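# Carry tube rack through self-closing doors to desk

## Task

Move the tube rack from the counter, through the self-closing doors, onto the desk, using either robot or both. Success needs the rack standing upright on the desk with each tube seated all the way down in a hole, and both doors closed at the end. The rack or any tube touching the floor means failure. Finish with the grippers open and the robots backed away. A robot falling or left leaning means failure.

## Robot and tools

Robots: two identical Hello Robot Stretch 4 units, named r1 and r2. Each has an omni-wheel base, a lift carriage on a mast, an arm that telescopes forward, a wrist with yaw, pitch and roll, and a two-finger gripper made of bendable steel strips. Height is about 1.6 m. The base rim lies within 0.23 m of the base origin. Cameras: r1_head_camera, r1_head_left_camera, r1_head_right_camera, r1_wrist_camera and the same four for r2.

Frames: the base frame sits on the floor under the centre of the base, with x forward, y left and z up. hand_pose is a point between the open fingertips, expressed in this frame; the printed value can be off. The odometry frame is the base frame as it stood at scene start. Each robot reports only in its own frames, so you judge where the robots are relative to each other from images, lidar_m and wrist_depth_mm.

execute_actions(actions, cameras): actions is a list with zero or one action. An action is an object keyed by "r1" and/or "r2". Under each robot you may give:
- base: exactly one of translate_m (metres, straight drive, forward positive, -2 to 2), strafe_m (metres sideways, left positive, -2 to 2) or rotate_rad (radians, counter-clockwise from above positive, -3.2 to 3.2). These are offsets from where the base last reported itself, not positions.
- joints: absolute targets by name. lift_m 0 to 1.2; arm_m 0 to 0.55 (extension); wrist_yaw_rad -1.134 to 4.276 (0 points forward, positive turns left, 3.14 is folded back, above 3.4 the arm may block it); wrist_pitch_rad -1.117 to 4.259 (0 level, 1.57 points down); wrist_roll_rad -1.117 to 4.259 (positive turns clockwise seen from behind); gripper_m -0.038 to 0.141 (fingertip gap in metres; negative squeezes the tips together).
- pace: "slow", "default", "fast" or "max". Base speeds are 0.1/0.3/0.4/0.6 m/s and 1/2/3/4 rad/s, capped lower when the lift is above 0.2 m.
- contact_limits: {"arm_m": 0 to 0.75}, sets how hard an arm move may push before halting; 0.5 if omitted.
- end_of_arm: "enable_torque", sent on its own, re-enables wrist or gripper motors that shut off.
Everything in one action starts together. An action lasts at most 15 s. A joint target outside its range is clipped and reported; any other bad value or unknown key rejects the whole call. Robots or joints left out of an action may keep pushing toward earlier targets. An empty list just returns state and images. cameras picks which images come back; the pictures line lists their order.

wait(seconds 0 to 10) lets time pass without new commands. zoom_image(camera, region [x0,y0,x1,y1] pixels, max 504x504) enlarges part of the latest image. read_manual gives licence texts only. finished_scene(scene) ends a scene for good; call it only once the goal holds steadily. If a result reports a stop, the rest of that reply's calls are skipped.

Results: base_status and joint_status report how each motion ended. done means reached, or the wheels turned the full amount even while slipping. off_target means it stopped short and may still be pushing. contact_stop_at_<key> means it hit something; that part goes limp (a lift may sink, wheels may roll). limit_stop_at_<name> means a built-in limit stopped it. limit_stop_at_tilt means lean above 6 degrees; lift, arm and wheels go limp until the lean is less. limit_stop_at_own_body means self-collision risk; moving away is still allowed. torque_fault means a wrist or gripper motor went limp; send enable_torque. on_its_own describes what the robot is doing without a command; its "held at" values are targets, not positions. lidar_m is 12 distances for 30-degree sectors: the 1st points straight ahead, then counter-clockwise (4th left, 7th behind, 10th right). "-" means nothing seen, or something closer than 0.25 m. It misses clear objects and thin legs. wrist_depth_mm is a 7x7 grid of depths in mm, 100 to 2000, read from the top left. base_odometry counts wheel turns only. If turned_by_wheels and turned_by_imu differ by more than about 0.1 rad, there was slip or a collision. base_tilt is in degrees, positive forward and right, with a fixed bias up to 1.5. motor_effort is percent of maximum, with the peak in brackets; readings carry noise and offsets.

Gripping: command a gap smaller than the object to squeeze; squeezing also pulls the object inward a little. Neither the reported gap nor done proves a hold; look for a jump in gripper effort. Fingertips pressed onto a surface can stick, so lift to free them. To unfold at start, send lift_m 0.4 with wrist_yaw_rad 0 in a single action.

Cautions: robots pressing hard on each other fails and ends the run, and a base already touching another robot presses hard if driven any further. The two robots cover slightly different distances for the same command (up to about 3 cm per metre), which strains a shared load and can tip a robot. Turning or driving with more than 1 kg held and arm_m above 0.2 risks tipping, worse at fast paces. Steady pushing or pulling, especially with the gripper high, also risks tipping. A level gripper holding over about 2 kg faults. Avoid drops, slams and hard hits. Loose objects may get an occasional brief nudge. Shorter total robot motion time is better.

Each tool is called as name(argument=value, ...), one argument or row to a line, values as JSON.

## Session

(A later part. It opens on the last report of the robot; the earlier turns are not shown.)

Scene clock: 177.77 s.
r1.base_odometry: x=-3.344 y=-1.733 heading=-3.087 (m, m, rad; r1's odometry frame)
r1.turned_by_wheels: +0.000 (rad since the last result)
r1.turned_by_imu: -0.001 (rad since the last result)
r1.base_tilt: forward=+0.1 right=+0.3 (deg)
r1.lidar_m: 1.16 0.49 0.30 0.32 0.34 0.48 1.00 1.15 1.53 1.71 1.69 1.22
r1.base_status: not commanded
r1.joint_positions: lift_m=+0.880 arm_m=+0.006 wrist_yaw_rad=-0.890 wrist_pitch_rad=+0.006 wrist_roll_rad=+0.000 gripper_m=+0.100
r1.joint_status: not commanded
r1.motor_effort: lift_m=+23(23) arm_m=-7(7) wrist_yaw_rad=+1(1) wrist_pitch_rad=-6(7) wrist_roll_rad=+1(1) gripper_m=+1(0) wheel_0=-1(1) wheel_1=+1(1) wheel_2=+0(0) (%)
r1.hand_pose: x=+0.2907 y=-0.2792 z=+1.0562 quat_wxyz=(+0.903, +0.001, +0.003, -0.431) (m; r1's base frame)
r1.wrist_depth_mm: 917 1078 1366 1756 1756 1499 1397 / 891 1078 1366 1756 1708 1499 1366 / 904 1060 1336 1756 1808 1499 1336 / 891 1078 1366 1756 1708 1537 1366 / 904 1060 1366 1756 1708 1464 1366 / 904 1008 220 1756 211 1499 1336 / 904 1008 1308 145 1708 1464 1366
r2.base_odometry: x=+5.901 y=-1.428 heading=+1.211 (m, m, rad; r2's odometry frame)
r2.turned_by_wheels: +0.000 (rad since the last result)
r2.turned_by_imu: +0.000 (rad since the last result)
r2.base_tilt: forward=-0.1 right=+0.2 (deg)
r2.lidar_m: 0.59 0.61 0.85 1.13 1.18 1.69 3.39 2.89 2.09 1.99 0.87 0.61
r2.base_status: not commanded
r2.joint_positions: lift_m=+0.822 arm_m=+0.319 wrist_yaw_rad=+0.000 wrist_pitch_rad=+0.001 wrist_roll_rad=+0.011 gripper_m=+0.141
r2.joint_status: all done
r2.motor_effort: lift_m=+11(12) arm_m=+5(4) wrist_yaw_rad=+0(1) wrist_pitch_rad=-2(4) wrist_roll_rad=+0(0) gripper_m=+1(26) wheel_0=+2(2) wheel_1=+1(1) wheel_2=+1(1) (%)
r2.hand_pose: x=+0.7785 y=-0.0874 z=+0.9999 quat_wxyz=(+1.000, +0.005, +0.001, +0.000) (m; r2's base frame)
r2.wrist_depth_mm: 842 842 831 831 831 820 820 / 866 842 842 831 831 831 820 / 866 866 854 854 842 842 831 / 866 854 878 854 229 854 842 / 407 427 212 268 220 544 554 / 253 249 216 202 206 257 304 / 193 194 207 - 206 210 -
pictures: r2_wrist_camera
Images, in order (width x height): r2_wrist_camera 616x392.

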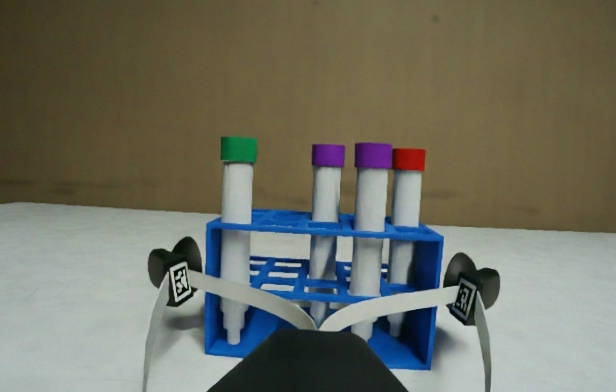

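execute_actions(
  actions=[
    {"r2":{"base":{"translate_m":-0.15},"joints":{"arm_m":0.005,"lift_m":0.828}}},
  ],
)

Scene clock: 180.17 s.
r1.base_odometry: x=-3.344 y=-1.733 heading=-3.087 (m, m, rad; r1's odometry frame)
r1.turned_by_wheels: +0.000 (rad since the last result)
r1.turned_by_imu: -0.001 (rad since the last result)
r1.base_tilt: forward=+0.0 right=+0.1 (deg)
r1.lidar_m: 1.15 0.49 0.34 0.30 0.33 0.49 0.99 1.14 1.54 1.72 1.68 1.20
r1.base_status: not commanded
r1.joint_positions: lift_m=+0.880 arm_m=+0.006 wrist_yaw_rad=-0.890 wrist_pitch_rad=+0.006 wrist_roll_rad=+0.000 gripper_m=+0.100
r1.joint_status: not commanded
r1.motor_effort: lift_m=+23(23) arm_m=-7(7) wrist_yaw_rad=+1(1) wrist_pitch_rad=-7(7) wrist_roll_rad=+0(0) gripper_m=+1(3) wheel_0=-1(1) wheel_1=+1(1) wheel_2=+0(0) (%)
r1.hand_pose: x=+0.2907 y=-0.2792 z=+1.0562 quat_wxyz=(+0.903, +0.001, +0.003, -0.431) (m; r1's base frame)
r1.wrist_depth_mm: 931 1078 1366 1756 1756 1499 1397 / 904 1078 1366 1808 1808 1499 1366 / 891 1098 1336 1808 1756 1499 1366 / 904 1098 1366 1756 1808 1576 1366 / 904 1098 1366 1756 1756 1537 1397 / 891 1025 219 1756 211 1499 1308 / 904 991 1255 145 1756 1464 1366
r2.base_odometry: x=+5.848 y=-1.568 heading=+1.211 (m, m, rad; r2's odometry frame)
r2.turned_by_wheels: +0.000 (rad since the last result)
r2.turned_by_imu: +0.000 (rad since the last result)
r2.base_tilt: forward=-0.1 right=+0.2 (deg)
r2.lidar_m: 0.73 0.77 1.20 1.13 1.18 1.72 3.24 2.91 2.08 2.00 1.08 0.77
r2.base_status: done
r2.joint_positions: lift_m=+0.828 arm_m=+0.006 wrist_yaw_rad=+0.000 wrist_pitch_rad=+0.002 wrist_roll_rad=+0.011 gripper_m=+0.141
r2.joint_status: all done
r2.motor_effort: lift_m=+23(24) arm_m=-5(5) wrist_yaw_rad=+1(2) wrist_pitch_rad=-5(6) wrist_roll_rad=+0(0) gripper_m=+1(0) wheel_0=-1(6) wheel_1=+1(3) wheel_2=-2(5) (%)
r2.hand_pose: x=+0.4653 y=-0.0875 z=+1.0052 quat_wxyz=(+1.000, +0.005, +0.001, +0.000) (m; r2's base frame)
r2.wrist_depth_mm: 1308 1281 1255 1281 1281 1281 1229 / 1308 1308 1308 1281 1255 1255 1281 / 1336 1308 1281 1281 1308 1308 1308 / 1336 1160 1281 699 1308 1281 1308 / 878 539 549 603 627 564 585 / 1366 1366 1336 1308 1336 1308 1118 / 1397 1366 1366 - 1336 1336 1308
pictures: r1_head_camera, r1_head_left_camera, r1_head_right_camera, r1_wrist_camera, r2_head_camera, r2_head_left_camera, r2_head_right_camera, r2_wrist_camera
Images, in order (width x height): r1_head_camera 420x560, r1_head_left_camera 420x672, r1_head_right_camera 420x672, r1_wrist_camera 616x392, r2_head_camera 420x560, r2_head_left_camera 420x672, r2_head_right_camera 420x672, r2_wrist_camera 616x392.

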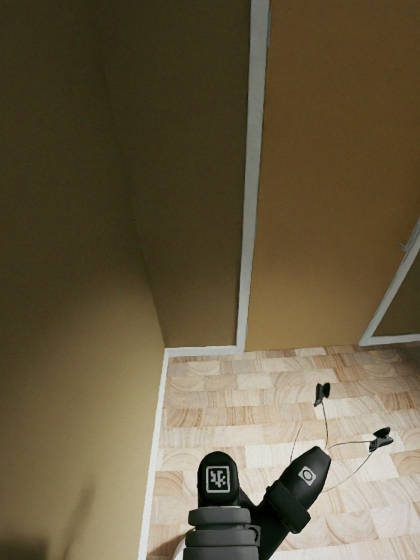

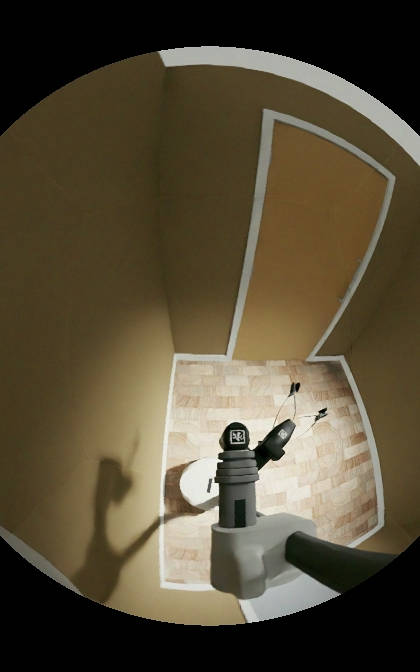

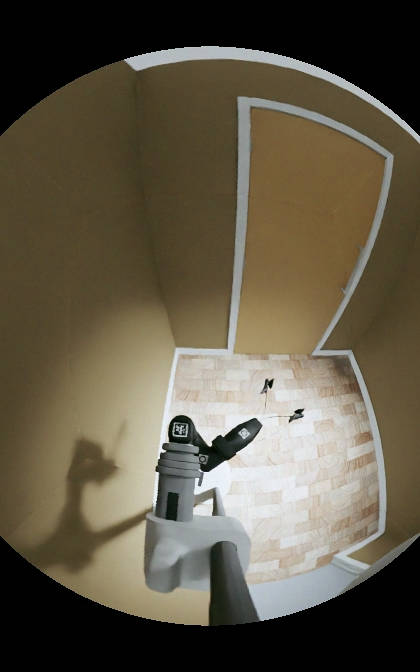

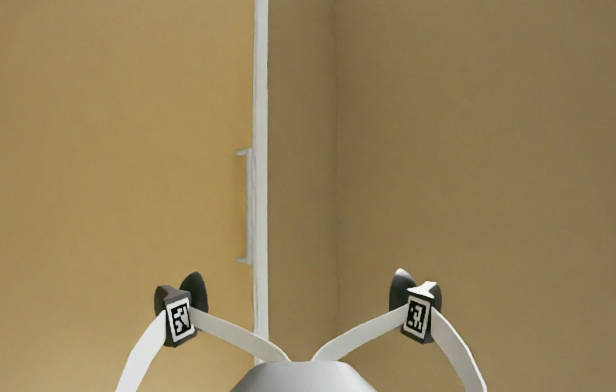

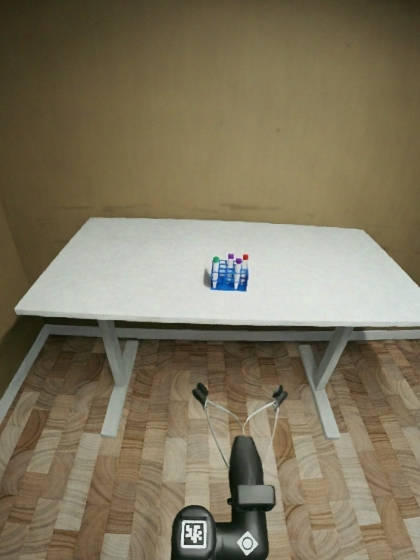

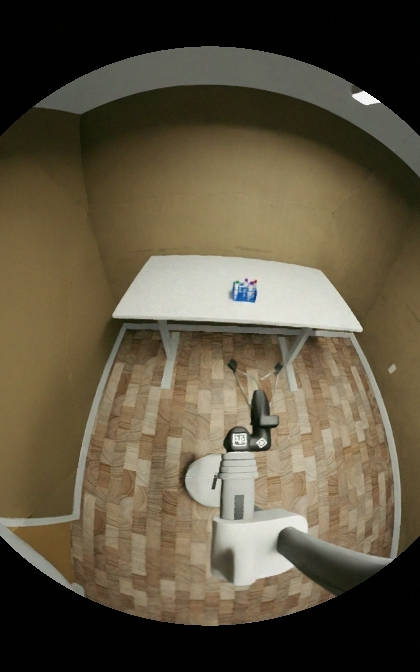

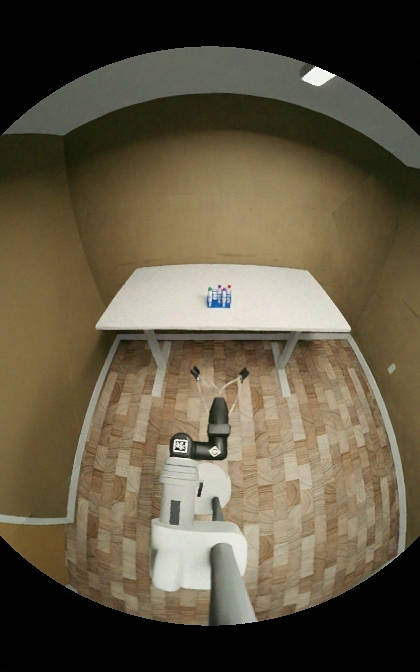

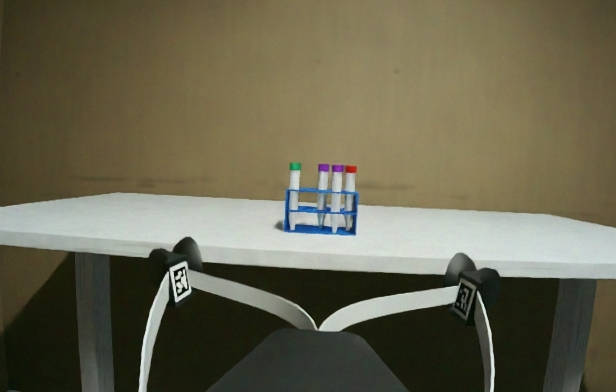

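zoom_image(
  camera="r2_wrist_camera",
  region=[260, 150, 390, 250],
)

Region (260, 150, 390, 250) of r2_wrist_camera's 616x392 image, scaled by 3.877; it fills the top 388 rows of this view, and the rest is white.

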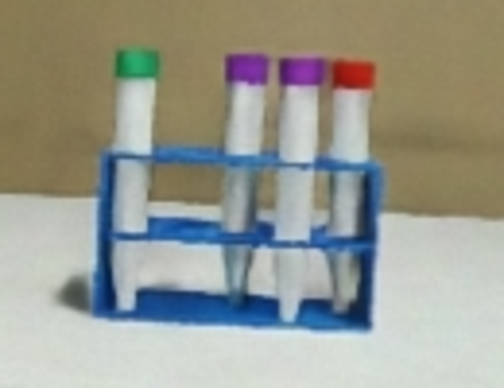

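All four tubes are seated and both doors are shut.

finished_scene(
  scene=2,
)

The scene is finished: the task was done.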